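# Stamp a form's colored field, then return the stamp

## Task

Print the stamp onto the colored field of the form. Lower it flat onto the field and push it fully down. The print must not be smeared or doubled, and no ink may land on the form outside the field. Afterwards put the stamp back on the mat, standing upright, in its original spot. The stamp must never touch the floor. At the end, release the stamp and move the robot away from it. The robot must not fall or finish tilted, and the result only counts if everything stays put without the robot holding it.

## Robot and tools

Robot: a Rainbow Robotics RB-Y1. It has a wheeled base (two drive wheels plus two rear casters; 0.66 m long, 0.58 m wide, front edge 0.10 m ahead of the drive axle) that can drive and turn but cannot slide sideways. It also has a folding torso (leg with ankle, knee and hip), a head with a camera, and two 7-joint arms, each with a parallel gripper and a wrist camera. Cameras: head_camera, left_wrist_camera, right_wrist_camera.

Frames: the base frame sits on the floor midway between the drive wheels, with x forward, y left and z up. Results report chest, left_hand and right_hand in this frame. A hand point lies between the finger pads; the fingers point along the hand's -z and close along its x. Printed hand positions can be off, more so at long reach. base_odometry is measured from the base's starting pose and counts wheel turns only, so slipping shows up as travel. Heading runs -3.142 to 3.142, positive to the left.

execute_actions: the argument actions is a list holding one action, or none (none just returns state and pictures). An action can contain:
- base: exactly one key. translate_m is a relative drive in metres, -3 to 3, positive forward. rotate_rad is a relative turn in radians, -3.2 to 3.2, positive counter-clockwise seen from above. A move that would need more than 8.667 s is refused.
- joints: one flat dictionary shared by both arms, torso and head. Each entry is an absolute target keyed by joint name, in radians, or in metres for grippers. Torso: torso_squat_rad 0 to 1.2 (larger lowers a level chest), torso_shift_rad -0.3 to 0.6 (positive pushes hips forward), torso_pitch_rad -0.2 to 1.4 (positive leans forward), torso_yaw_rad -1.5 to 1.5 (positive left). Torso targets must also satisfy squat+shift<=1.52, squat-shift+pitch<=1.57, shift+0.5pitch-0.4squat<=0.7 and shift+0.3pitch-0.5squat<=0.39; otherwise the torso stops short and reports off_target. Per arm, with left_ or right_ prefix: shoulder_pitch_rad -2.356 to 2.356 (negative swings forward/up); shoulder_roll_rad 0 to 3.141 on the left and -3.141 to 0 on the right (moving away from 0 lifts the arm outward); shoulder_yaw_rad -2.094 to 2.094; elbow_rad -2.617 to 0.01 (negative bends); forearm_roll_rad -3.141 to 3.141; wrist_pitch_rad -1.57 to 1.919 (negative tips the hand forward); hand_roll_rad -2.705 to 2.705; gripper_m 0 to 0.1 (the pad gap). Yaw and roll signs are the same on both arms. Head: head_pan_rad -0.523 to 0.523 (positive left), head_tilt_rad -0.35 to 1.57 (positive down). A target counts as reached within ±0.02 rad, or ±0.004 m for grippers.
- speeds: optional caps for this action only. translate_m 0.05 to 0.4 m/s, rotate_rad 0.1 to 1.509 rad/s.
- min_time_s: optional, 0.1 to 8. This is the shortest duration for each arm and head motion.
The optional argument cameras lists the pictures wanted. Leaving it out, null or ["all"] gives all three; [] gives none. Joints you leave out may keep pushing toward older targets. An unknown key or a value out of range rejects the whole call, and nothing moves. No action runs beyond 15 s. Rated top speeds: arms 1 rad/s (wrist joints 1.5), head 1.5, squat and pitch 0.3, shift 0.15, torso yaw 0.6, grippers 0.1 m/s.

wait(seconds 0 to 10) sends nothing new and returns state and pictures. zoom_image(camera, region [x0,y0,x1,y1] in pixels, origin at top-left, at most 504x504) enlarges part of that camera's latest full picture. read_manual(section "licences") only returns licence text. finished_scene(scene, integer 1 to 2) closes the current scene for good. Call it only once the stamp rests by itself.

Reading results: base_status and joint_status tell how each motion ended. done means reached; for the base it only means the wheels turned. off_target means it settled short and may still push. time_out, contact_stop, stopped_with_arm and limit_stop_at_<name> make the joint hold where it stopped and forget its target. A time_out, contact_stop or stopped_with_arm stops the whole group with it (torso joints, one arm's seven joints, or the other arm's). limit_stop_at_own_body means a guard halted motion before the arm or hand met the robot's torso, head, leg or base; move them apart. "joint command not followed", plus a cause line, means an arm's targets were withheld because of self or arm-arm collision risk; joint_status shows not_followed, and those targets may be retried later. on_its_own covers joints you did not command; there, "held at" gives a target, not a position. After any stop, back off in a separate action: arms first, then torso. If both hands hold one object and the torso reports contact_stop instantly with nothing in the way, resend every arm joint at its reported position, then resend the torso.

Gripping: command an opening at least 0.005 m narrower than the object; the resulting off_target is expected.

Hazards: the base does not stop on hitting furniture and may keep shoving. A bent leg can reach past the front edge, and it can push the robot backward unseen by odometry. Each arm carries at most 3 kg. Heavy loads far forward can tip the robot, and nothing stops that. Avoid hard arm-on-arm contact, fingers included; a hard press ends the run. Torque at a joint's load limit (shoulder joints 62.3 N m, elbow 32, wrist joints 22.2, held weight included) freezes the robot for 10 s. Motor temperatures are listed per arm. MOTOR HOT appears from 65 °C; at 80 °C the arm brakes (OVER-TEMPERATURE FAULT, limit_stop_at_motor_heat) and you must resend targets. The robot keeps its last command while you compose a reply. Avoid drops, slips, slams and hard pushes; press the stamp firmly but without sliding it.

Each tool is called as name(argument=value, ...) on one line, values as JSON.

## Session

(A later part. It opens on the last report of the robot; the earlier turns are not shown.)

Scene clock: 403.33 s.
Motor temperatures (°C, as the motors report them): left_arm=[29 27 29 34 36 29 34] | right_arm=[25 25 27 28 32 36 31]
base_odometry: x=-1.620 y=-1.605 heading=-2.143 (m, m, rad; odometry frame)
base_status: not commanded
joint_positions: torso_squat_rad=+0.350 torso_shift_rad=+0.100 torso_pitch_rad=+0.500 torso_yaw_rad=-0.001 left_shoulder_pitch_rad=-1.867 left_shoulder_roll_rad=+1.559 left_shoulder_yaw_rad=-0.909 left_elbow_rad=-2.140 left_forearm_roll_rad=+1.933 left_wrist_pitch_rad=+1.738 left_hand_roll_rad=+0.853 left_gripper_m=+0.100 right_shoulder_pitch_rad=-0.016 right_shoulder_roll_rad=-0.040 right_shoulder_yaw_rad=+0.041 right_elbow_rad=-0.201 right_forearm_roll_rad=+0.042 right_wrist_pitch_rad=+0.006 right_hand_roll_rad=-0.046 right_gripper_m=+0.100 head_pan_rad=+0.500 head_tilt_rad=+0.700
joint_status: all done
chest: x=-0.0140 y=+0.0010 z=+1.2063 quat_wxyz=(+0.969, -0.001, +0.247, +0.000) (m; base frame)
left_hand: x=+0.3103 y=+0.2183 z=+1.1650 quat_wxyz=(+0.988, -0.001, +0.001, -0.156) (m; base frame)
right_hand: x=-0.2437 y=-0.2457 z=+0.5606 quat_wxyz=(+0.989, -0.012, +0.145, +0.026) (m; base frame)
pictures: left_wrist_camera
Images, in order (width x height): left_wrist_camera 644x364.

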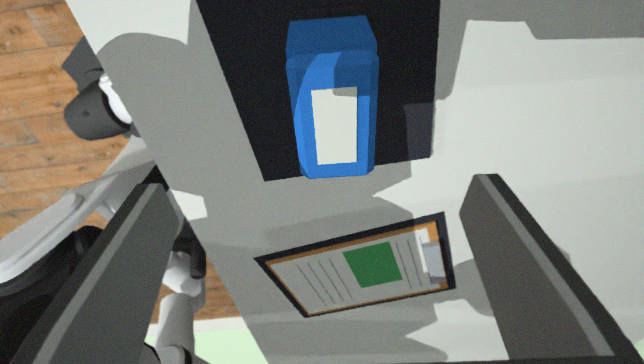

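execute_actions(actions=[{"joints":{"torso_squat_rad":0.55}}], cameras=["left_wrist_camera","head_camera"])

Scene clock: 410.50 s.
Motor temperatures (°C, as the motors report them): left_arm=[29 27 29 34 36 29 34] | right_arm=[25 25 27 28 32 36 31]
base_odometry: x=-1.620 y=-1.605 heading=-2.143 (m, m, rad; odometry frame)
base_status: not commanded
joint_positions: torso_squat_rad=+0.550 torso_shift_rad=+0.100 torso_pitch_rad=+0.500 torso_yaw_rad=-0.001 left_shoulder_pitch_rad=-1.867 left_shoulder_roll_rad=+1.559 left_shoulder_yaw_rad=-0.909 left_elbow_rad=-2.140 left_forearm_roll_rad=+1.933 left_wrist_pitch_rad=+1.738 left_hand_roll_rad=+0.853 left_gripper_m=+0.100 right_shoulder_pitch_rad=-0.016 right_shoulder_roll_rad=-0.040 right_shoulder_yaw_rad=+0.041 right_elbow_rad=-0.201 right_forearm_roll_rad=+0.042 right_wrist_pitch_rad=+0.006 right_hand_roll_rad=-0.046 right_gripper_m=+0.100 head_pan_rad=+0.500 head_tilt_rad=+0.700
joint_status: all done
chest: x=-0.0201 y=+0.0010 z=+1.1459 quat_wxyz=(+0.969, -0.001, +0.247, +0.000) (m; base frame)
left_hand: x=+0.3041 y=+0.2182 z=+1.1046 quat_wxyz=(+0.988, -0.001, +0.001, -0.156) (m; base frame)
right_hand: x=-0.2498 y=-0.2458 z=+0.5001 quat_wxyz=(+0.989, -0.012, +0.144, +0.026) (m; base frame)
pictures: head_camera, left_wrist_camera
Images, in order (width x height): head_camera 896x504, left_wrist_camera 644x364.

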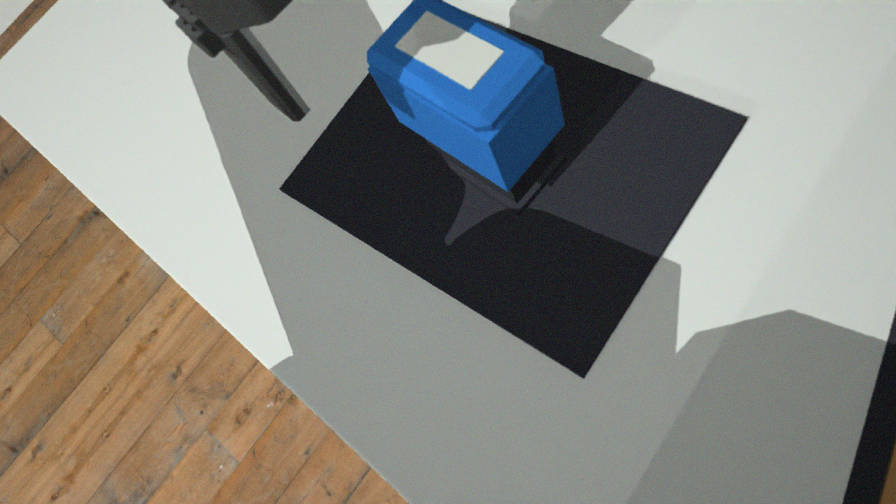

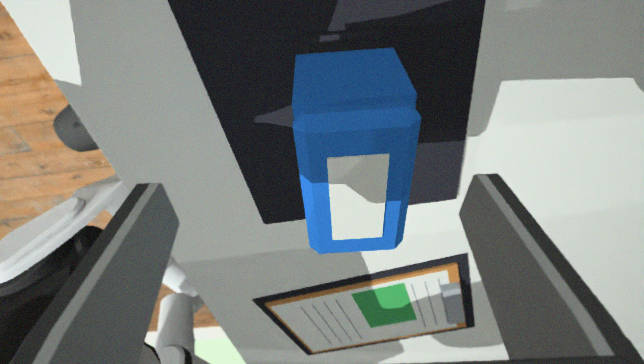

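execute_actions(actions=[{"joints":{"torso_squat_rad":0.68}}], cameras=["left_wrist_camera","head_camera"])

Scene clock: 421.93 s.
Motor temperatures (°C, as the motors report them): left_arm=[29 27 29 34 36 29 34] | right_arm=[25 25 27 28 32 36 31]
base_odometry: x=-1.620 y=-1.605 heading=-2.143 (m, m, rad; odometry frame)
base_status: not commanded
joint_positions: torso_squat_rad=+0.680 torso_shift_rad=+0.100 torso_pitch_rad=+0.500 torso_yaw_rad=-0.001 left_shoulder_pitch_rad=-1.867 left_shoulder_roll_rad=+1.559 left_shoulder_yaw_rad=-0.909 left_elbow_rad=-2.140 left_forearm_roll_rad=+1.933 left_wrist_pitch_rad=+1.738 left_hand_roll_rad=+0.853 left_gripper_m=+0.100 right_shoulder_pitch_rad=-0.016 right_shoulder_roll_rad=-0.040 right_shoulder_yaw_rad=+0.041 right_elbow_rad=-0.201 right_forearm_roll_rad=+0.042 right_wrist_pitch_rad=+0.006 right_hand_roll_rad=-0.046 right_gripper_m=+0.100 head_pan_rad=+0.500 head_tilt_rad=+0.700
joint_status: all done
chest: x=-0.0254 y=+0.0009 z=+1.0937 quat_wxyz=(+0.969, -0.001, +0.247, +0.000) (m; base frame)
left_hand: x=+0.2989 y=+0.2181 z=+1.0524 quat_wxyz=(+0.988, -0.001, +0.001, -0.156) (m; base frame)
right_hand: x=-0.2550 y=-0.2458 z=+0.4479 quat_wxyz=(+0.989, -0.012, +0.144, +0.026) (m; base frame)
pictures: head_camera, left_wrist_camera
Images, in order (width x height): head_camera 896x504, left_wrist_camera 644x364.

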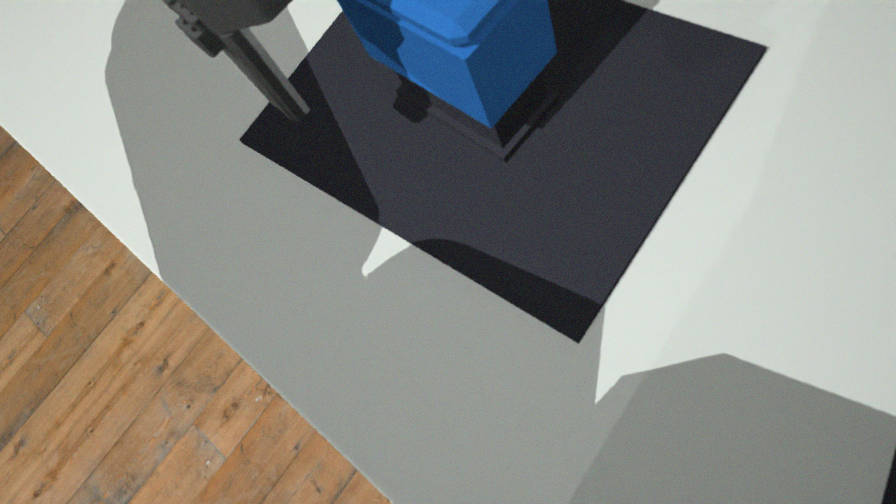

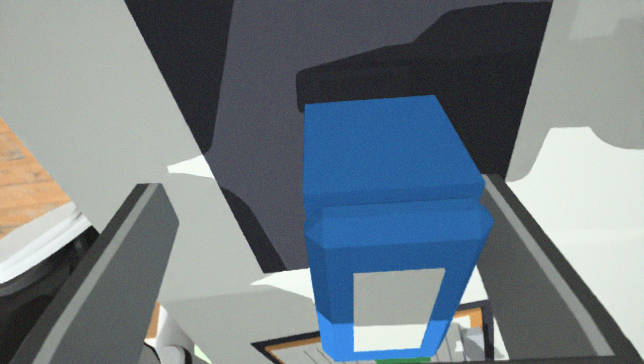

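execute_actions(actions=[{"joints":{"left_gripper_m":0.02,"head_tilt_rad":0.45,"head_pan_rad":0.4}}], cameras=["left_wrist_camera","head_camera"])

Scene clock: 426.93 s.
Motor temperatures (°C, as the motors report them): left_arm=[29 27 29 34 36 29 34] | right_arm=[25 25 27 28 32 36 31]
base_odometry: x=-1.620 y=-1.605 heading=-2.143 (m, m, rad; odometry frame)
base_status: not commanded
joint_positions: torso_squat_rad=+0.680 torso_shift_rad=+0.100 torso_pitch_rad=+0.500 torso_yaw_rad=-0.001 left_shoulder_pitch_rad=-1.867 left_shoulder_roll_rad=+1.559 left_shoulder_yaw_rad=-0.909 left_elbow_rad=-2.140 left_forearm_roll_rad=+1.933 left_wrist_pitch_rad=+1.738 left_hand_roll_rad=+0.853 left_gripper_m=+0.054 right_shoulder_pitch_rad=-0.016 right_shoulder_roll_rad=-0.040 right_shoulder_yaw_rad=+0.041 right_elbow_rad=-0.201 right_forearm_roll_rad=+0.042 right_wrist_pitch_rad=+0.006 right_hand_roll_rad=-0.046 right_gripper_m=+0.100 head_pan_rad=+0.400 head_tilt_rad=+0.450
joint_status: left_gripper_m off_target (ended at +0.054, target +0.020); the others done
chest: x=-0.0254 y=+0.0009 z=+1.0937 quat_wxyz=(+0.969, -0.001, +0.247, +0.000) (m; base frame)
left_hand: x=+0.2991 y=+0.2181 z=+1.0525 quat_wxyz=(+0.988, -0.001, +0.001, -0.156) (m; base frame)
right_hand: x=-0.2550 y=-0.2458 z=+0.4479 quat_wxyz=(+0.989, -0.012, +0.144, +0.026) (m; base frame)
pictures: head_camera, left_wrist_camera
Images, in order (width x height): head_camera 896x504, left_wrist_camera 644x364.

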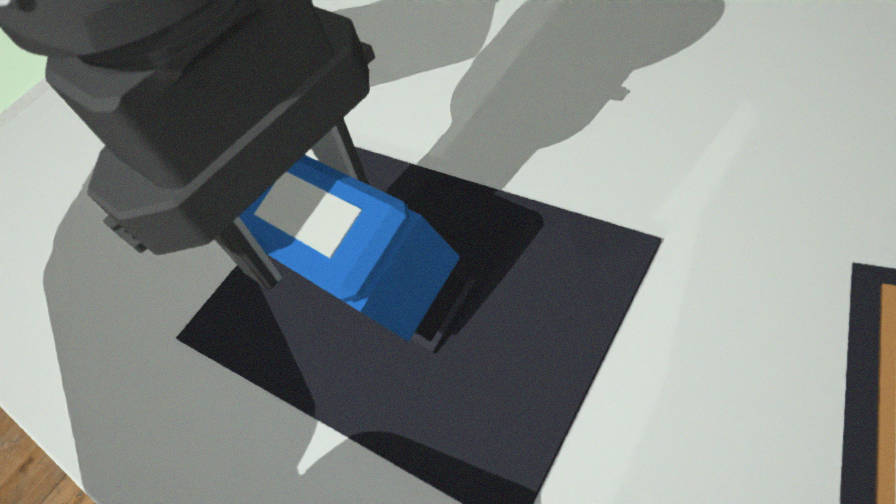

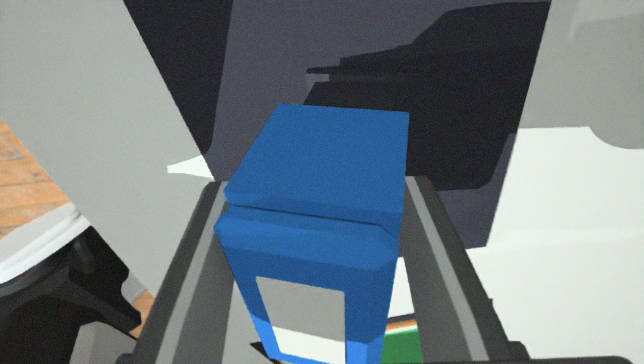

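execute_actions(actions=[{"joints":{"left_gripper_m":0.1}}], cameras=[])

execute_actions(actions=[{"joints":{"left_shoulder_pitch_rad":-1.914,"left_shoulder_roll_rad":1.505,"left_shoulder_yaw_rad":-0.931,"left_elbow_rad":-2.162,"left_forearm_roll_rad":1.941,"left_wrist_pitch_rad":1.736,"left_hand_roll_rad":0.934},"min_time_s":1.5}], cameras=["left_wrist_camera","head_camera"])

Scene clock: 455.07 s.
Motor temperatures (°C, as the motors report them): left_arm=[29 27 28 34 36 29 34] | right_arm=[25 25 27 28 32 36 31]
base_odometry: x=-1.620 y=-1.605 heading=-2.143 (m, m, rad; odometry frame)
base_status: not commanded
joint_positions: torso_squat_rad=+0.680 torso_shift_rad=+0.100 torso_pitch_rad=+0.500 torso_yaw_rad=-0.001 left_shoulder_pitch_rad=-1.867 left_shoulder_roll_rad=+1.559 left_shoulder_yaw_rad=-0.909 left_elbow_rad=-2.140 left_forearm_roll_rad=+1.933 left_wrist_pitch_rad=+1.738 left_hand_roll_rad=+0.853 left_gripper_m=+0.100 right_shoulder_pitch_rad=-0.016 right_shoulder_roll_rad=-0.040 right_shoulder_yaw_rad=+0.041 right_elbow_rad=-0.201 right_forearm_roll_rad=+0.042 right_wrist_pitch_rad=+0.006 right_hand_roll_rad=-0.046 right_gripper_m=+0.100 head_pan_rad=+0.400 head_tilt_rad=+0.450
joint_status: all done
chest: x=-0.0254 y=+0.0009 z=+1.0937 quat_wxyz=(+0.969, -0.001, +0.247, +0.000) (m; base frame)
left_hand: x=+0.2990 y=+0.2181 z=+1.0525 quat_wxyz=(+0.988, -0.001, +0.001, -0.156) (m; base frame)
right_hand: x=-0.2550 y=-0.2458 z=+0.4479 quat_wxyz=(+0.989, -0.012, +0.144, +0.026) (m; base frame)
pictures: none
No camera images: the call's "cameras" was empty. Leave "cameras" out to get every camera's image.

Scene clock: 456.87 s.
Motor temperatures (°C, as the motors report them): left_arm=[29 27 28 34 36 29 34] | right_arm=[25 25 27 28 32 36 31]
base_odometry: x=-1.620 y=-1.605 heading=-2.143 (m, m, rad; odometry frame)
base_status: not commanded
joint_positions: torso_squat_rad=+0.680 torso_shift_rad=+0.100 torso_pitch_rad=+0.500 torso_yaw_rad=-0.001 left_shoulder_pitch_rad=-1.914 left_shoulder_roll_rad=+1.505 left_shoulder_yaw_rad=-0.931 left_elbow_rad=-2.162 left_forearm_roll_rad=+1.941 left_wrist_pitch_rad=+1.736 left_hand_roll_rad=+0.934 left_gripper_m=+0.100 right_shoulder_pitch_rad=-0.016 right_shoulder_roll_rad=-0.040 right_shoulder_yaw_rad=+0.041 right_elbow_rad=-0.201 right_forearm_roll_rad=+0.042 right_wrist_pitch_rad=+0.006 right_hand_roll_rad=-0.046 right_gripper_m=+0.100 head_pan_rad=+0.400 head_tilt_rad=+0.450
joint_status: all done
chest: x=-0.0254 y=+0.0009 z=+1.0937 quat_wxyz=(+0.969, -0.001, +0.247, +0.000) (m; base frame)
left_hand: x=+0.2932 y=+0.1988 z=+1.0530 quat_wxyz=(+0.988, -0.001, +0.000, -0.156) (m; base frame)
right_hand: x=-0.2550 y=-0.2458 z=+0.4479 quat_wxyz=(+0.989, -0.012, +0.144, +0.026) (m; base frame)
pictures: head_camera, left_wrist_camera
Images, in order (width x height): head_camera 896x504, left_wrist_camera 644x364.

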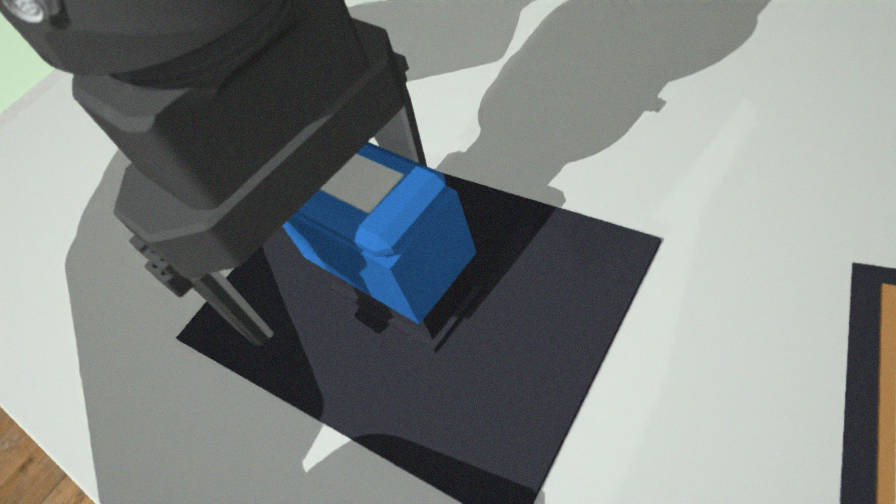

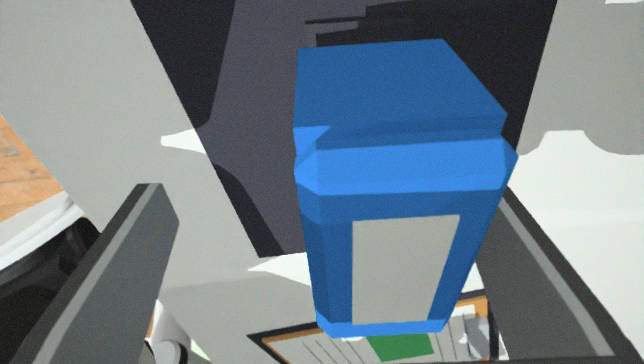

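execute_actions(actions=[{"joints":{"left_gripper_m":0.02}}], cameras=["left_wrist_camera","head_camera"])

Scene clock: 462.30 s.
Motor temperatures (°C, as the motors report them): left_arm=[29 27 28 34 36 29 34] | right_arm=[25 25 27 28 32 36 31]
base_odometry: x=-1.620 y=-1.605 heading=-2.143 (m, m, rad; odometry frame)
base_status: not commanded
joint_positions: torso_squat_rad=+0.680 torso_shift_rad=+0.100 torso_pitch_rad=+0.500 torso_yaw_rad=-0.001 left_shoulder_pitch_rad=-1.914 left_shoulder_roll_rad=+1.505 left_shoulder_yaw_rad=-0.931 left_elbow_rad=-2.162 left_forearm_roll_rad=+1.941 left_wrist_pitch_rad=+1.736 left_hand_roll_rad=+0.934 left_gripper_m=+0.053 right_shoulder_pitch_rad=-0.016 right_shoulder_roll_rad=-0.040 right_shoulder_yaw_rad=+0.041 right_elbow_rad=-0.201 right_forearm_roll_rad=+0.042 right_wrist_pitch_rad=+0.006 right_hand_roll_rad=-0.046 right_gripper_m=+0.100 head_pan_rad=+0.400 head_tilt_rad=+0.450
joint_status: left_gripper_m off_target (ended at +0.053, target +0.020)
chest: x=-0.0254 y=+0.0009 z=+1.0937 quat_wxyz=(+0.969, -0.001, +0.247, +0.000) (m; base frame)
left_hand: x=+0.2933 y=+0.1987 z=+1.0532 quat_wxyz=(+0.988, -0.001, +0.000, -0.156) (m; base frame)
right_hand: x=-0.2550 y=-0.2458 z=+0.4479 quat_wxyz=(+0.989, -0.012, +0.144, +0.026) (m; base frame)
pictures: head_camera, left_wrist_camera
Images, in order (width x height): head_camera 896x504, left_wrist_camera 644x364.

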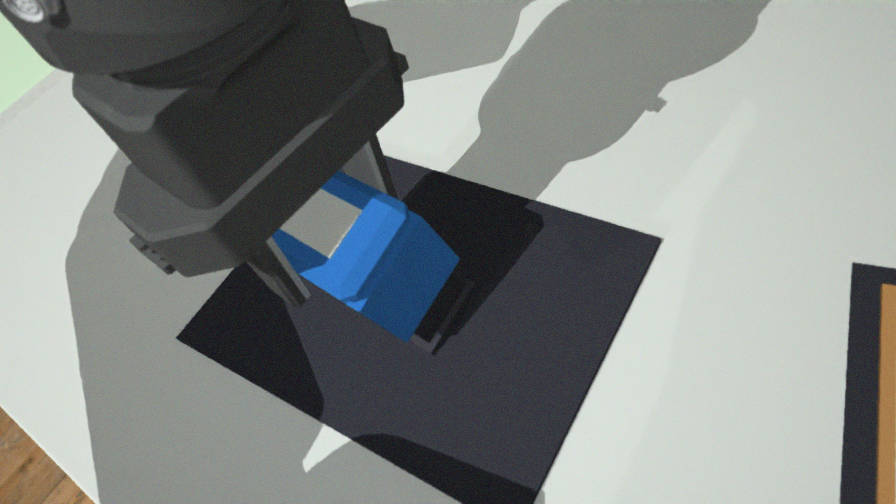

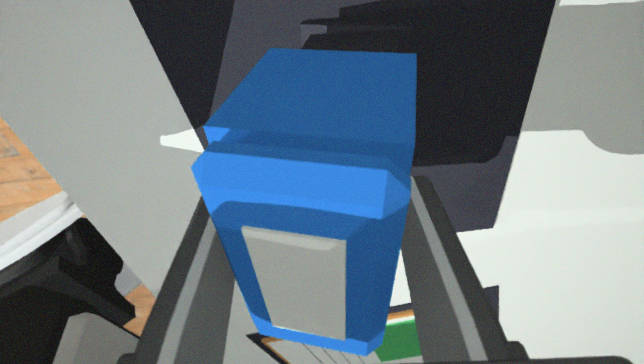

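execute_actions(actions=[{"joints":{"torso_squat_rad":0.35}}], cameras=["left_wrist_camera","head_camera"])

Scene clock: 468.03 s.
Motor temperatures (°C, as the motors report them): left_arm=[29 27 28 34 36 29 34] | right_arm=[25 25 27 28 32 36 31]
base_odometry: x=-1.620 y=-1.605 heading=-2.143 (m, m, rad; odometry frame)
base_status: not commanded
joint_positions: torso_squat_rad=+0.350 torso_shift_rad=+0.100 torso_pitch_rad=+0.500 torso_yaw_rad=-0.001 left_shoulder_pitch_rad=-1.914 left_shoulder_roll_rad=+1.505 left_shoulder_yaw_rad=-0.931 left_elbow_rad=-2.162 left_forearm_roll_rad=+1.941 left_wrist_pitch_rad=+1.736 left_hand_roll_rad=+0.934 left_gripper_m=+0.048 right_shoulder_pitch_rad=-0.016 right_shoulder_roll_rad=-0.040 right_shoulder_yaw_rad=+0.041 right_elbow_rad=-0.201 right_forearm_roll_rad=+0.042 right_wrist_pitch_rad=+0.006 right_hand_roll_rad=-0.046 right_gripper_m=+0.100 head_pan_rad=+0.400 head_tilt_rad=+0.450
joint_status: all done
on_its_own: left_gripper_m moved -0.005 toward your old target +0.020
chest: x=-0.0140 y=+0.0010 z=+1.2063 quat_wxyz=(+0.969, -0.001, +0.247, +0.000) (m; base frame)
left_hand: x=+0.3046 y=+0.1988 z=+1.1657 quat_wxyz=(+0.988, -0.001, +0.000, -0.157) (m; base frame)
right_hand: x=-0.2437 y=-0.2457 z=+0.5606 quat_wxyz=(+0.989, -0.012, +0.145, +0.026) (m; base frame)
pictures: head_camera, left_wrist_camera
Images, in order (width x height): head_camera 896x504, left_wrist_camera 644x364.

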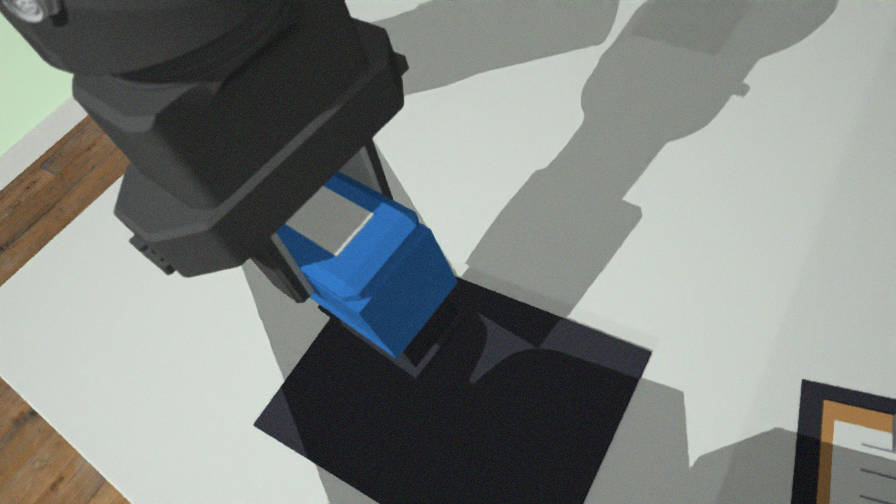

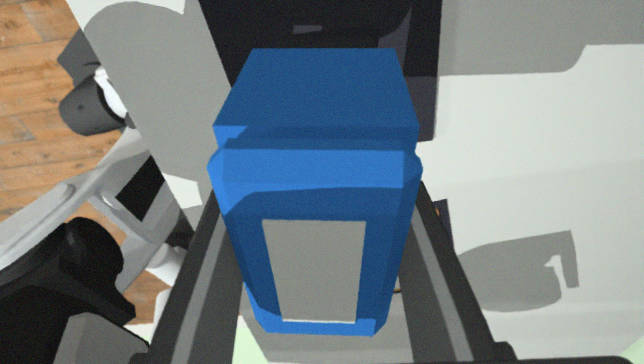

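execute_actions(actions=[{"base":{"rotate_rad":-1.08},"speeds":{"rotate_rad":0.4},"joints":{"head_pan_rad":0.5,"head_tilt_rad":0.7}}], cameras=["left_wrist_camera","head_camera"])

Scene clock: 482.00 s.
Motor temperatures (°C, as the motors report them): left_arm=[29 27 28 34 36 29 34] | right_arm=[25 25 27 28 32 36 31]
base_odometry: x=-1.620 y=-1.605 heading=+3.061 (m, m, rad; odometry frame)
base_status: done
joint_positions: torso_squat_rad=+0.350 torso_shift_rad=+0.100 torso_pitch_rad=+0.500 torso_yaw_rad=-0.001 left_shoulder_pitch_rad=-1.914 left_shoulder_roll_rad=+1.505 left_shoulder_yaw_rad=-0.931 left_elbow_rad=-2.162 left_forearm_roll_rad=+1.941 left_wrist_pitch_rad=+1.736 left_hand_roll_rad=+0.934 left_gripper_m=+0.048 right_shoulder_pitch_rad=-0.016 right_shoulder_roll_rad=-0.040 right_shoulder_yaw_rad=+0.041 right_elbow_rad=-0.201 right_forearm_roll_rad=+0.042 right_wrist_pitch_rad=+0.006 right_hand_roll_rad=-0.046 right_gripper_m=+0.100 head_pan_rad=+0.500 head_tilt_rad=+0.700
joint_status: all done
chest: x=-0.0140 y=+0.0010 z=+1.2063 quat_wxyz=(+0.969, -0.001, +0.247, +0.000) (m; base frame)
left_hand: x=+0.3046 y=+0.1988 z=+1.1657 quat_wxyz=(+0.988, -0.001, +0.000, -0.157) (m; base frame)
right_hand: x=-0.2437 y=-0.2457 z=+0.5606 quat_wxyz=(+0.989, -0.012, +0.145, +0.026) (m; base frame)
pictures: head_camera, left_wrist_camera
Images, in order (width x height): head_camera 896x504, left_wrist_camera 644x364.

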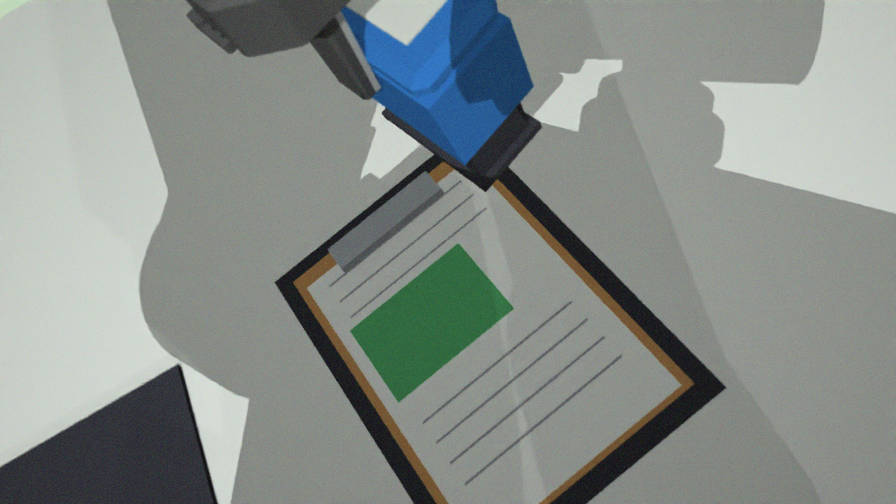

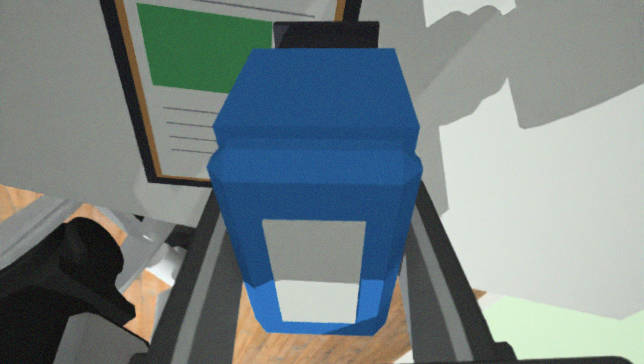

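execute_actions(actions=[{"base":{"translate_m":-0.07},"speeds":{"translate_m":0.1},"joints":{"left_hand_roll_rad":-0.70},"min_time_s":2}], cameras=["left_wrist_camera","head_camera"])

Scene clock: 503.17 s.
Motor temperatures (°C, as the motors report them): left_arm=[29 27 28 34 36 29 34] | right_arm=[25 25 27 28 32 36 31]
base_odometry: x=-1.551 y=-1.610 heading=+3.060 (m, m, rad; odometry frame)
base_status: done
joint_positions: torso_squat_rad=+0.350 torso_shift_rad=+0.100 torso_pitch_rad=+0.500 torso_yaw_rad=-0.001 left_shoulder_pitch_rad=-1.914 left_shoulder_roll_rad=+1.505 left_shoulder_yaw_rad=-0.931 left_elbow_rad=-2.162 left_forearm_roll_rad=+1.941 left_wrist_pitch_rad=+1.736 left_hand_roll_rad=-0.700 left_gripper_m=+0.048 right_shoulder_pitch_rad=-0.016 right_shoulder_roll_rad=-0.040 right_shoulder_yaw_rad=+0.041 right_elbow_rad=-0.201 right_forearm_roll_rad=+0.042 right_wrist_pitch_rad=+0.006 right_hand_roll_rad=-0.046 right_gripper_m=+0.100 head_pan_rad=+0.500 head_tilt_rad=+0.700
joint_status: all done
chest: x=-0.0141 y=+0.0010 z=+1.2063 quat_wxyz=(+0.969, -0.001, +0.247, +0.000) (m; base frame)
left_hand: x=+0.3045 y=+0.1988 z=+1.1658 quat_wxyz=(+0.562, +0.000, -0.001, -0.827) (m; base frame)
right_hand: x=-0.2438 y=-0.2457 z=+0.5606 quat_wxyz=(+0.989, -0.012, +0.144, +0.026) (m; base frame)
pictures: head_camera, left_wrist_camera
Images, in order (width x height): head_camera 896x504, left_wrist_camera 644x364.

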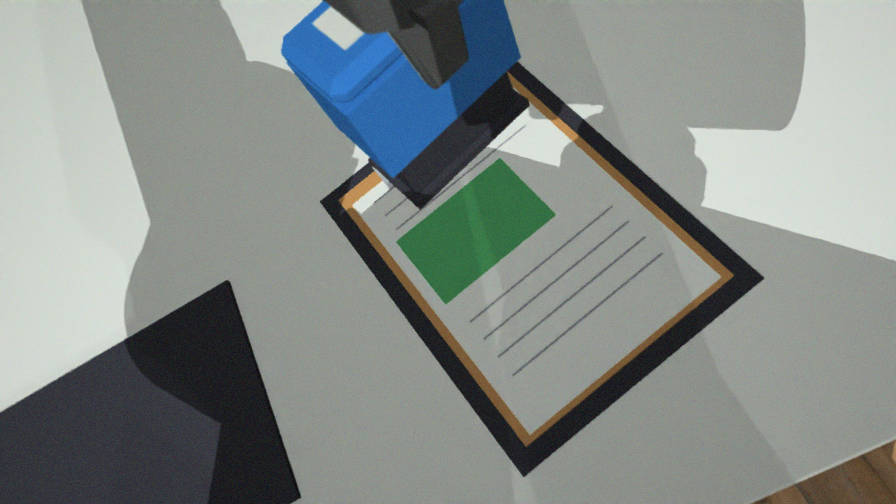

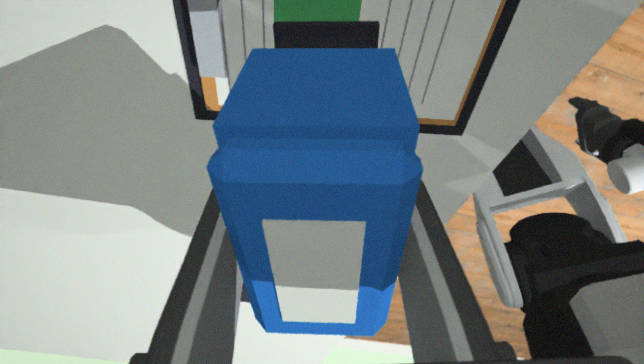

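execute_actions(actions=[{"joints":{"torso_squat_rad":0.6,"head_tilt_rad":0.55}}], cameras=["left_wrist_camera","head_camera"])

Scene clock: 514.03 s.
Motor temperatures (°C, as the motors report them): left_arm=[29 27 28 34 36 29 34] | right_arm=[25 25 27 28 32 36 31]
base_odometry: x=-1.551 y=-1.610 heading=+3.060 (m, m, rad; odometry frame)
base_status: not commanded
joint_positions: torso_squat_rad=+0.600 torso_shift_rad=+0.100 torso_pitch_rad=+0.500 torso_yaw_rad=-0.001 left_shoulder_pitch_rad=-1.914 left_shoulder_roll_rad=+1.505 left_shoulder_yaw_rad=-0.931 left_elbow_rad=-2.162 left_forearm_roll_rad=+1.941 left_wrist_pitch_rad=+1.736 left_hand_roll_rad=-0.700 left_gripper_m=+0.048 right_shoulder_pitch_rad=-0.016 right_shoulder_roll_rad=-0.040 right_shoulder_yaw_rad=+0.041 right_elbow_rad=-0.201 right_forearm_roll_rad=+0.042 right_wrist_pitch_rad=+0.006 right_hand_roll_rad=-0.046 right_gripper_m=+0.100 head_pan_rad=+0.500 head_tilt_rad=+0.550
joint_status: all done
chest: x=-0.0220 y=+0.0010 z=+1.1269 quat_wxyz=(+0.969, -0.001, +0.247, +0.000) (m; base frame)
left_hand: x=+0.2965 y=+0.1987 z=+1.0863 quat_wxyz=(+0.562, +0.000, -0.001, -0.827) (m; base frame)
right_hand: x=-0.2517 y=-0.2458 z=+0.4812 quat_wxyz=(+0.989, -0.012, +0.144, +0.026) (m; base frame)
pictures: head_camera, left_wrist_camera
Images, in order (width x height): head_camera 896x504, left_wrist_camera 644x364.

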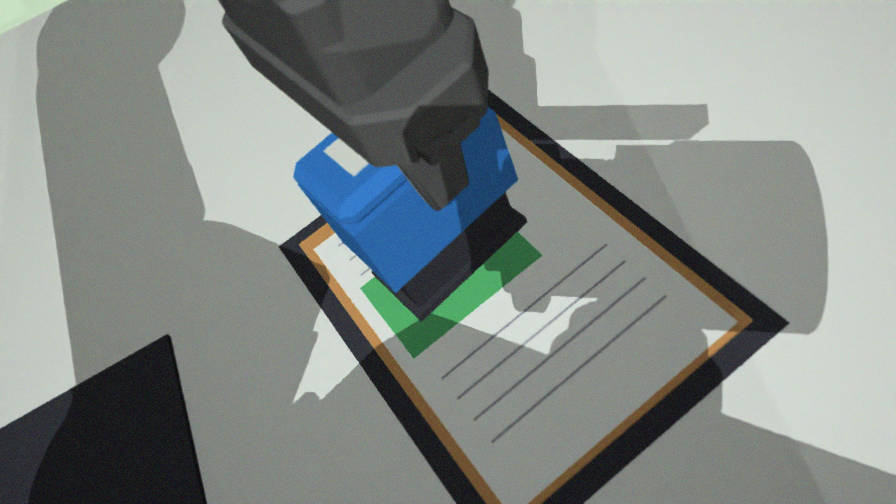

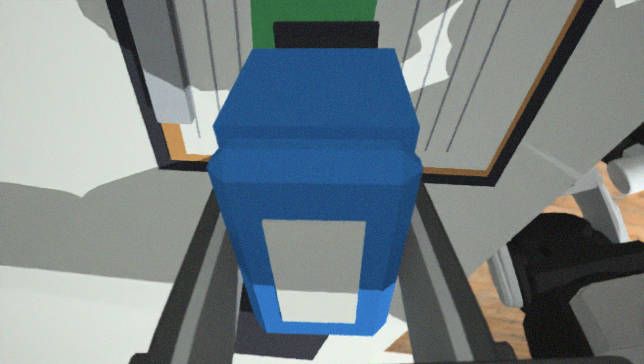

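execute_actions(actions=[{"joints":{"torso_squat_rad":0.64}}], cameras=["left_wrist_camera","head_camera"])

Scene clock: 523.37 s.
Motor temperatures (°C, as the motors report them): left_arm=[29 27 28 34 36 29 34] | right_arm=[25 25 27 28 32 36 31]
base_odometry: x=-1.551 y=-1.610 heading=+3.060 (m, m, rad; odometry frame)
base_status: not commanded
joint_positions: torso_squat_rad=+0.640 torso_shift_rad=+0.100 torso_pitch_rad=+0.500 torso_yaw_rad=-0.001 left_shoulder_pitch_rad=-1.914 left_shoulder_roll_rad=+1.505 left_shoulder_yaw_rad=-0.931 left_elbow_rad=-2.162 left_forearm_roll_rad=+1.941 left_wrist_pitch_rad=+1.736 left_hand_roll_rad=-0.700 left_gripper_m=+0.048 right_shoulder_pitch_rad=-0.016 right_shoulder_roll_rad=-0.040 right_shoulder_yaw_rad=+0.041 right_elbow_rad=-0.201 right_forearm_roll_rad=+0.042 right_wrist_pitch_rad=+0.006 right_hand_roll_rad=-0.046 right_gripper_m=+0.100 head_pan_rad=+0.500 head_tilt_rad=+0.550
joint_status: all done
chest: x=-0.0237 y=+0.0009 z=+1.1107 quat_wxyz=(+0.969, -0.001, +0.247, +0.000) (m; base frame)
left_hand: x=+0.2949 y=+0.1987 z=+1.0701 quat_wxyz=(+0.562, +0.000, -0.001, -0.827) (m; base frame)
right_hand: x=-0.2533 y=-0.2458 z=+0.4650 quat_wxyz=(+0.989, -0.012, +0.144, +0.026) (m; base frame)
pictures: head_camera, left_wrist_camera
Images, in order (width x height): head_camera 896x504, left_wrist_camera 644x364.

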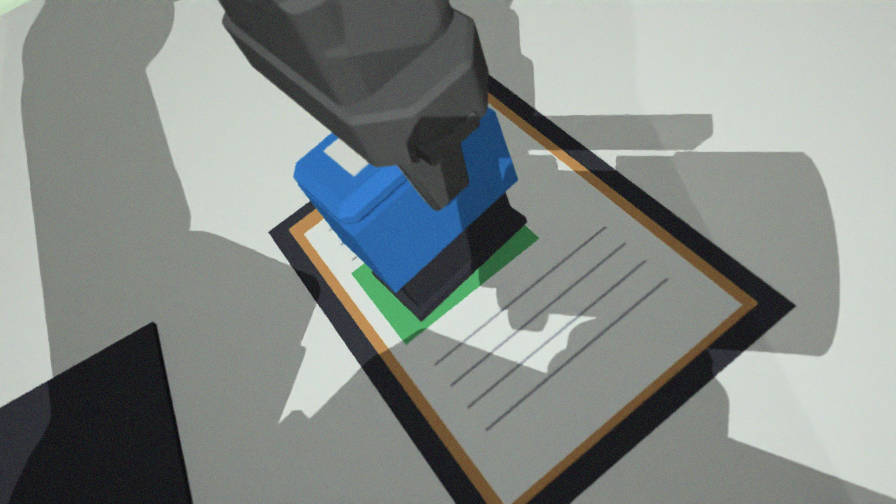

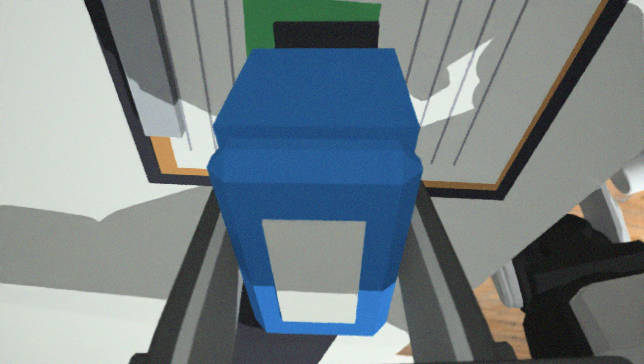

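execute_actions(actions=[{"joints":{"left_shoulder_pitch_rad":-1.894,"left_shoulder_roll_rad":1.5285,"left_shoulder_yaw_rad":-0.923,"left_elbow_rad":-2.147,"left_forearm_roll_rad":1.935,"left_wrist_pitch_rad":1.737,"left_hand_roll_rad":-0.741},"min_time_s":1}], cameras=["left_wrist_camera","head_camera"])

Scene clock: 541.30 s.
Motor temperatures (°C, as the motors report them): left_arm=[29 27 28 34 36 29 34] | right_arm=[25 25 27 28 32 36 31]
base_odometry: x=-1.551 y=-1.610 heading=+3.060 (m, m, rad; odometry frame)
base_status: not commanded
joint_positions: torso_squat_rad=+0.640 torso_shift_rad=+0.100 torso_pitch_rad=+0.500 torso_yaw_rad=-0.001 left_shoulder_pitch_rad=-1.895 left_shoulder_roll_rad=+1.528 left_shoulder_yaw_rad=-0.923 left_elbow_rad=-2.147 left_forearm_roll_rad=+1.935 left_wrist_pitch_rad=+1.737 left_hand_roll_rad=-0.741 left_gripper_m=+0.048 right_shoulder_pitch_rad=-0.016 right_shoulder_roll_rad=-0.040 right_shoulder_yaw_rad=+0.041 right_elbow_rad=-0.201 right_forearm_roll_rad=+0.042 right_wrist_pitch_rad=+0.006 right_hand_roll_rad=-0.046 right_gripper_m=+0.100 head_pan_rad=+0.500 head_tilt_rad=+0.550
joint_status: all done
chest: x=-0.0237 y=+0.0009 z=+1.1107 quat_wxyz=(+0.969, -0.001, +0.247, +0.000) (m; base frame)
left_hand: x=+0.2990 y=+0.2075 z=+1.0700 quat_wxyz=(+0.562, -0.001, -0.001, -0.827) (m; base frame)
right_hand: x=-0.2533 y=-0.2458 z=+0.4650 quat_wxyz=(+0.989, -0.012, +0.144, +0.026) (m; base frame)
pictures: head_camera, left_wrist_camera
Images, in order (width x height): head_camera 896x504, left_wrist_camera 644x364.

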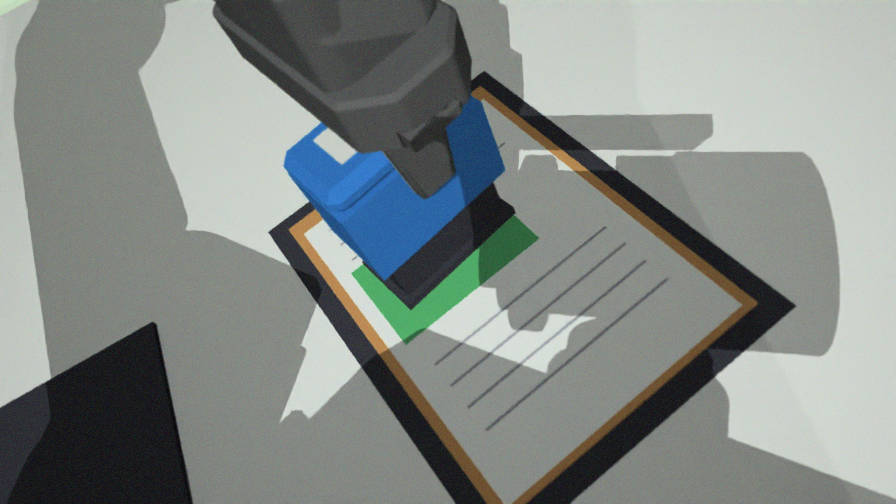

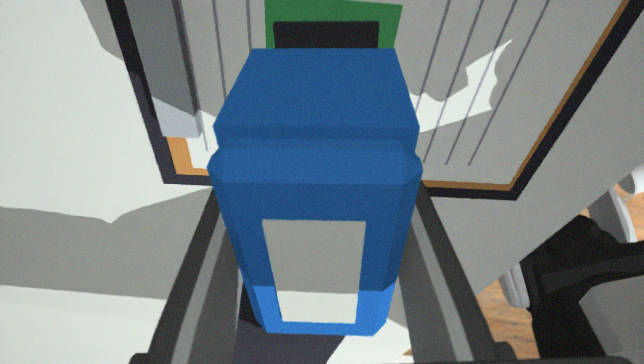

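execute_actions(actions=[{"joints":{"torso_squat_rad":0.69}}], cameras=["left_wrist_camera","head_camera"])

Scene clock: 546.97 s.
Motor temperatures (°C, as the motors report them): left_arm=[29 27 29 34 36 29 34] | right_arm=[25 25 27 28 32 36 31]
base_odometry: x=-1.551 y=-1.610 heading=+3.060 (m, m, rad; odometry frame)
base_status: not commanded
joint_positions: torso_squat_rad=+0.690 torso_shift_rad=+0.100 torso_pitch_rad=+0.500 torso_yaw_rad=-0.001 left_shoulder_pitch_rad=-1.894 left_shoulder_roll_rad=+1.528 left_shoulder_yaw_rad=-0.923 left_elbow_rad=-2.147 left_forearm_roll_rad=+1.935 left_wrist_pitch_rad=+1.737 left_hand_roll_rad=-0.741 left_gripper_m=+0.048 right_shoulder_pitch_rad=-0.016 right_shoulder_roll_rad=-0.040 right_shoulder_yaw_rad=+0.041 right_elbow_rad=-0.201 right_forearm_roll_rad=+0.042 right_wrist_pitch_rad=+0.006 right_hand_roll_rad=-0.046 right_gripper_m=+0.100 head_pan_rad=+0.500 head_tilt_rad=+0.550
joint_status: all done
chest: x=-0.0259 y=+0.0009 z=+1.0893 quat_wxyz=(+0.969, -0.001, +0.247, +0.000) (m; base frame)
left_hand: x=+0.2969 y=+0.2075 z=+1.0487 quat_wxyz=(+0.562, +0.000, -0.001, -0.827) (m; base frame)
right_hand: x=-0.2554 y=-0.2458 z=+0.4435 quat_wxyz=(+0.989, -0.012, +0.144, +0.026) (m; base frame)
pictures: head_camera, left_wrist_camera
Images, in order (width x height): head_camera 896x504, left_wrist_camera 644x364.

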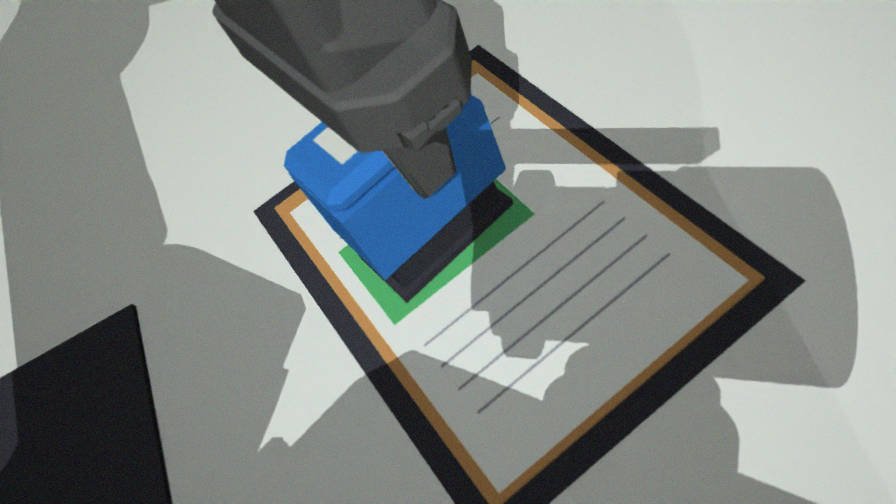

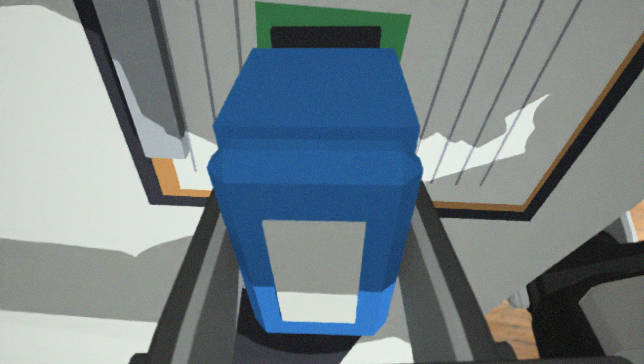

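execute_actions(actions=[{"joints":{"torso_squat_rad":0.73}}], cameras=["left_wrist_camera","head_camera"])

Scene clock: 550.67 s.
Motor temperatures (°C, as the motors report them): left_arm=[29 27 29 34 36 29 34] | right_arm=[25 25 27 28 32 36 31]
base_odometry: x=-1.551 y=-1.610 heading=+3.060 (m, m, rad; odometry frame)
base_status: not commanded
joint_positions: torso_squat_rad=+0.730 torso_shift_rad=+0.100 torso_pitch_rad=+0.500 torso_yaw_rad=-0.001 left_shoulder_pitch_rad=-1.895 left_shoulder_roll_rad=+1.528 left_shoulder_yaw_rad=-0.922 left_elbow_rad=-2.147 left_forearm_roll_rad=+1.935 left_wrist_pitch_rad=+1.737 left_hand_roll_rad=-0.741 left_gripper_m=+0.048 right_shoulder_pitch_rad=-0.016 right_shoulder_roll_rad=-0.040 right_shoulder_yaw_rad=+0.041 right_elbow_rad=-0.201 right_forearm_roll_rad=+0.042 right_wrist_pitch_rad=+0.006 right_hand_roll_rad=-0.046 right_gripper_m=+0.100 head_pan_rad=+0.500 head_tilt_rad=+0.550
joint_status: all done
chest: x=-0.0277 y=+0.0009 z=+1.0711 quat_wxyz=(+0.969, -0.001, +0.247, +0.000) (m; base frame)
left_hand: x=+0.2953 y=+0.2073 z=+1.0307 quat_wxyz=(+0.562, +0.000, -0.002, -0.827) (m; base frame)
right_hand: x=-0.2572 y=-0.2458 z=+0.4253 quat_wxyz=(+0.989, -0.012, +0.144, +0.026) (m; base frame)
pictures: head_camera, left_wrist_camera
Images, in order (width x height): head_camera 896x504, left_wrist_camera 644x364.

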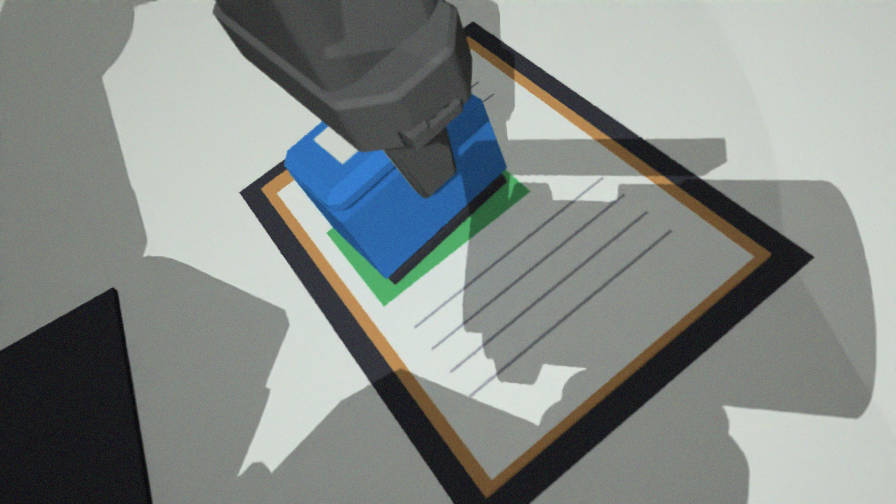

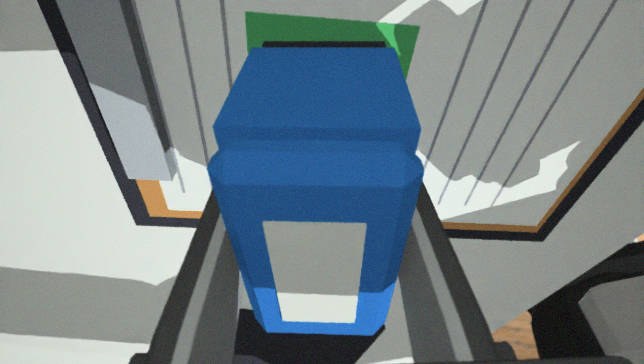

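Nearly fully compressed; a little more.

execute_actions(actions=[{"joints":{"torso_squat_rad":0.745}}], cameras=["head_camera"])

Scene clock: 566.00 s.
Motor temperatures (°C, as the motors report them): left_arm=[29 27 28 34 36 29 34] | right_arm=[25 25 27 28 32 36 31]
base_odometry: x=-1.551 y=-1.610 heading=+3.060 (m, m, rad; odometry frame)
base_status: not commanded
joint_positions: torso_squat_rad=+0.745 torso_shift_rad=+0.100 torso_pitch_rad=+0.499 torso_yaw_rad=-0.001 left_shoulder_pitch_rad=-1.897 left_shoulder_roll_rad=+1.528 left_shoulder_yaw_rad=-0.920 left_elbow_rad=-2.147 left_forearm_roll_rad=+1.936 left_wrist_pitch_rad=+1.736 left_hand_roll_rad=-0.741 left_gripper_m=+0.047 right_shoulder_pitch_rad=-0.016 right_shoulder_roll_rad=-0.040 right_shoulder_yaw_rad=+0.041 right_elbow_rad=-0.201 right_forearm_roll_rad=+0.042 right_wrist_pitch_rad=+0.006 right_hand_roll_rad=-0.046 right_gripper_m=+0.100 head_pan_rad=+0.500 head_tilt_rad=+0.550
joint_status: all done
chest: x=-0.0289 y=+0.0005 z=+1.0642 quat_wxyz=(+0.969, -0.001, +0.247, +0.000) (m; base frame)
left_hand: x=+0.2945 y=+0.2062 z=+1.0253 quat_wxyz=(+0.561, +0.001, -0.004, -0.828) (m; base frame)
right_hand: x=-0.2578 y=-0.2457 z=+0.4180 quat_wxyz=(+0.989, -0.012, +0.144, +0.026) (m; base frame)
pictures: head_camera
Images, in order (width x height): head_camera 896x504.

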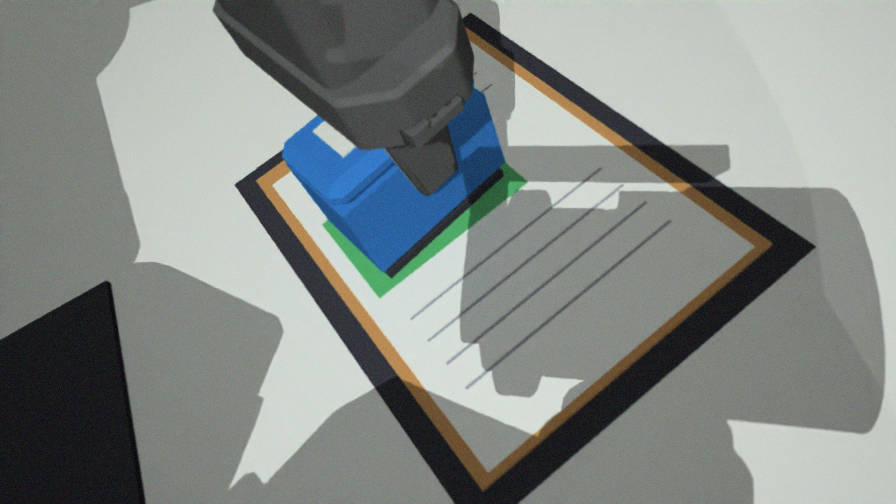

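Bottomed out (joints deflecting). Lift.

execute_actions(actions=[{"joints":{"torso_squat_rad":0.35}}], cameras=["left_wrist_camera","head_camera"])

Scene clock: 570.77 s.
Motor temperatures (°C, as the motors report them): left_arm=[29 27 28 34 36 30 34] | right_arm=[25 25 27 28 32 36 31]
base_odometry: x=-1.551 y=-1.610 heading=+3.060 (m, m, rad; odometry frame)
base_status: not commanded
joint_positions: torso_squat_rad=+0.350 torso_shift_rad=+0.100 torso_pitch_rad=+0.500 torso_yaw_rad=-0.001 left_shoulder_pitch_rad=-1.895 left_shoulder_roll_rad=+1.528 left_shoulder_yaw_rad=-0.923 left_elbow_rad=-2.147 left_forearm_roll_rad=+1.935 left_wrist_pitch_rad=+1.737 left_hand_roll_rad=-0.741 left_gripper_m=+0.047 right_shoulder_pitch_rad=-0.016 right_shoulder_roll_rad=-0.040 right_shoulder_yaw_rad=+0.041 right_elbow_rad=-0.201 right_forearm_roll_rad=+0.042 right_wrist_pitch_rad=+0.006 right_hand_roll_rad=-0.046 right_gripper_m=+0.100 head_pan_rad=+0.500 head_tilt_rad=+0.550
joint_status: all done
chest: x=-0.0140 y=+0.0010 z=+1.2063 quat_wxyz=(+0.969, -0.001, +0.247, +0.000) (m; base frame)
left_hand: x=+0.3089 y=+0.2074 z=+1.1657 quat_wxyz=(+0.562, -0.001, -0.001, -0.827) (m; base frame)
right_hand: x=-0.2437 y=-0.2457 z=+0.5606 quat_wxyz=(+0.989, -0.012, +0.145, +0.026) (m; base frame)
pictures: head_camera, left_wrist_camera
Images, in order (width x height): head_camera 896x504, left_wrist_camera 644x364.

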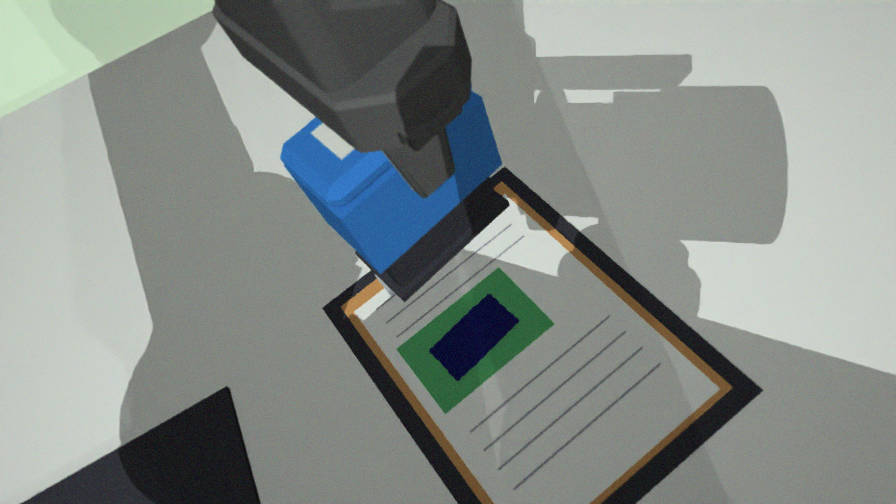

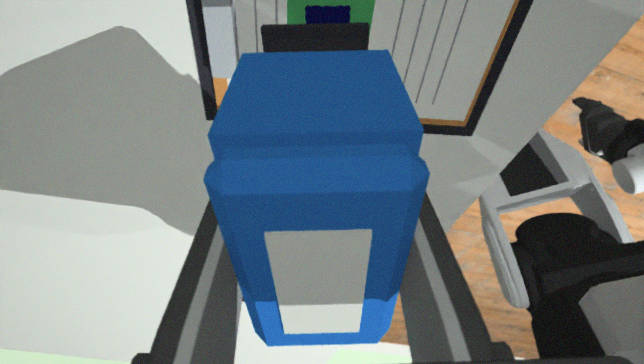

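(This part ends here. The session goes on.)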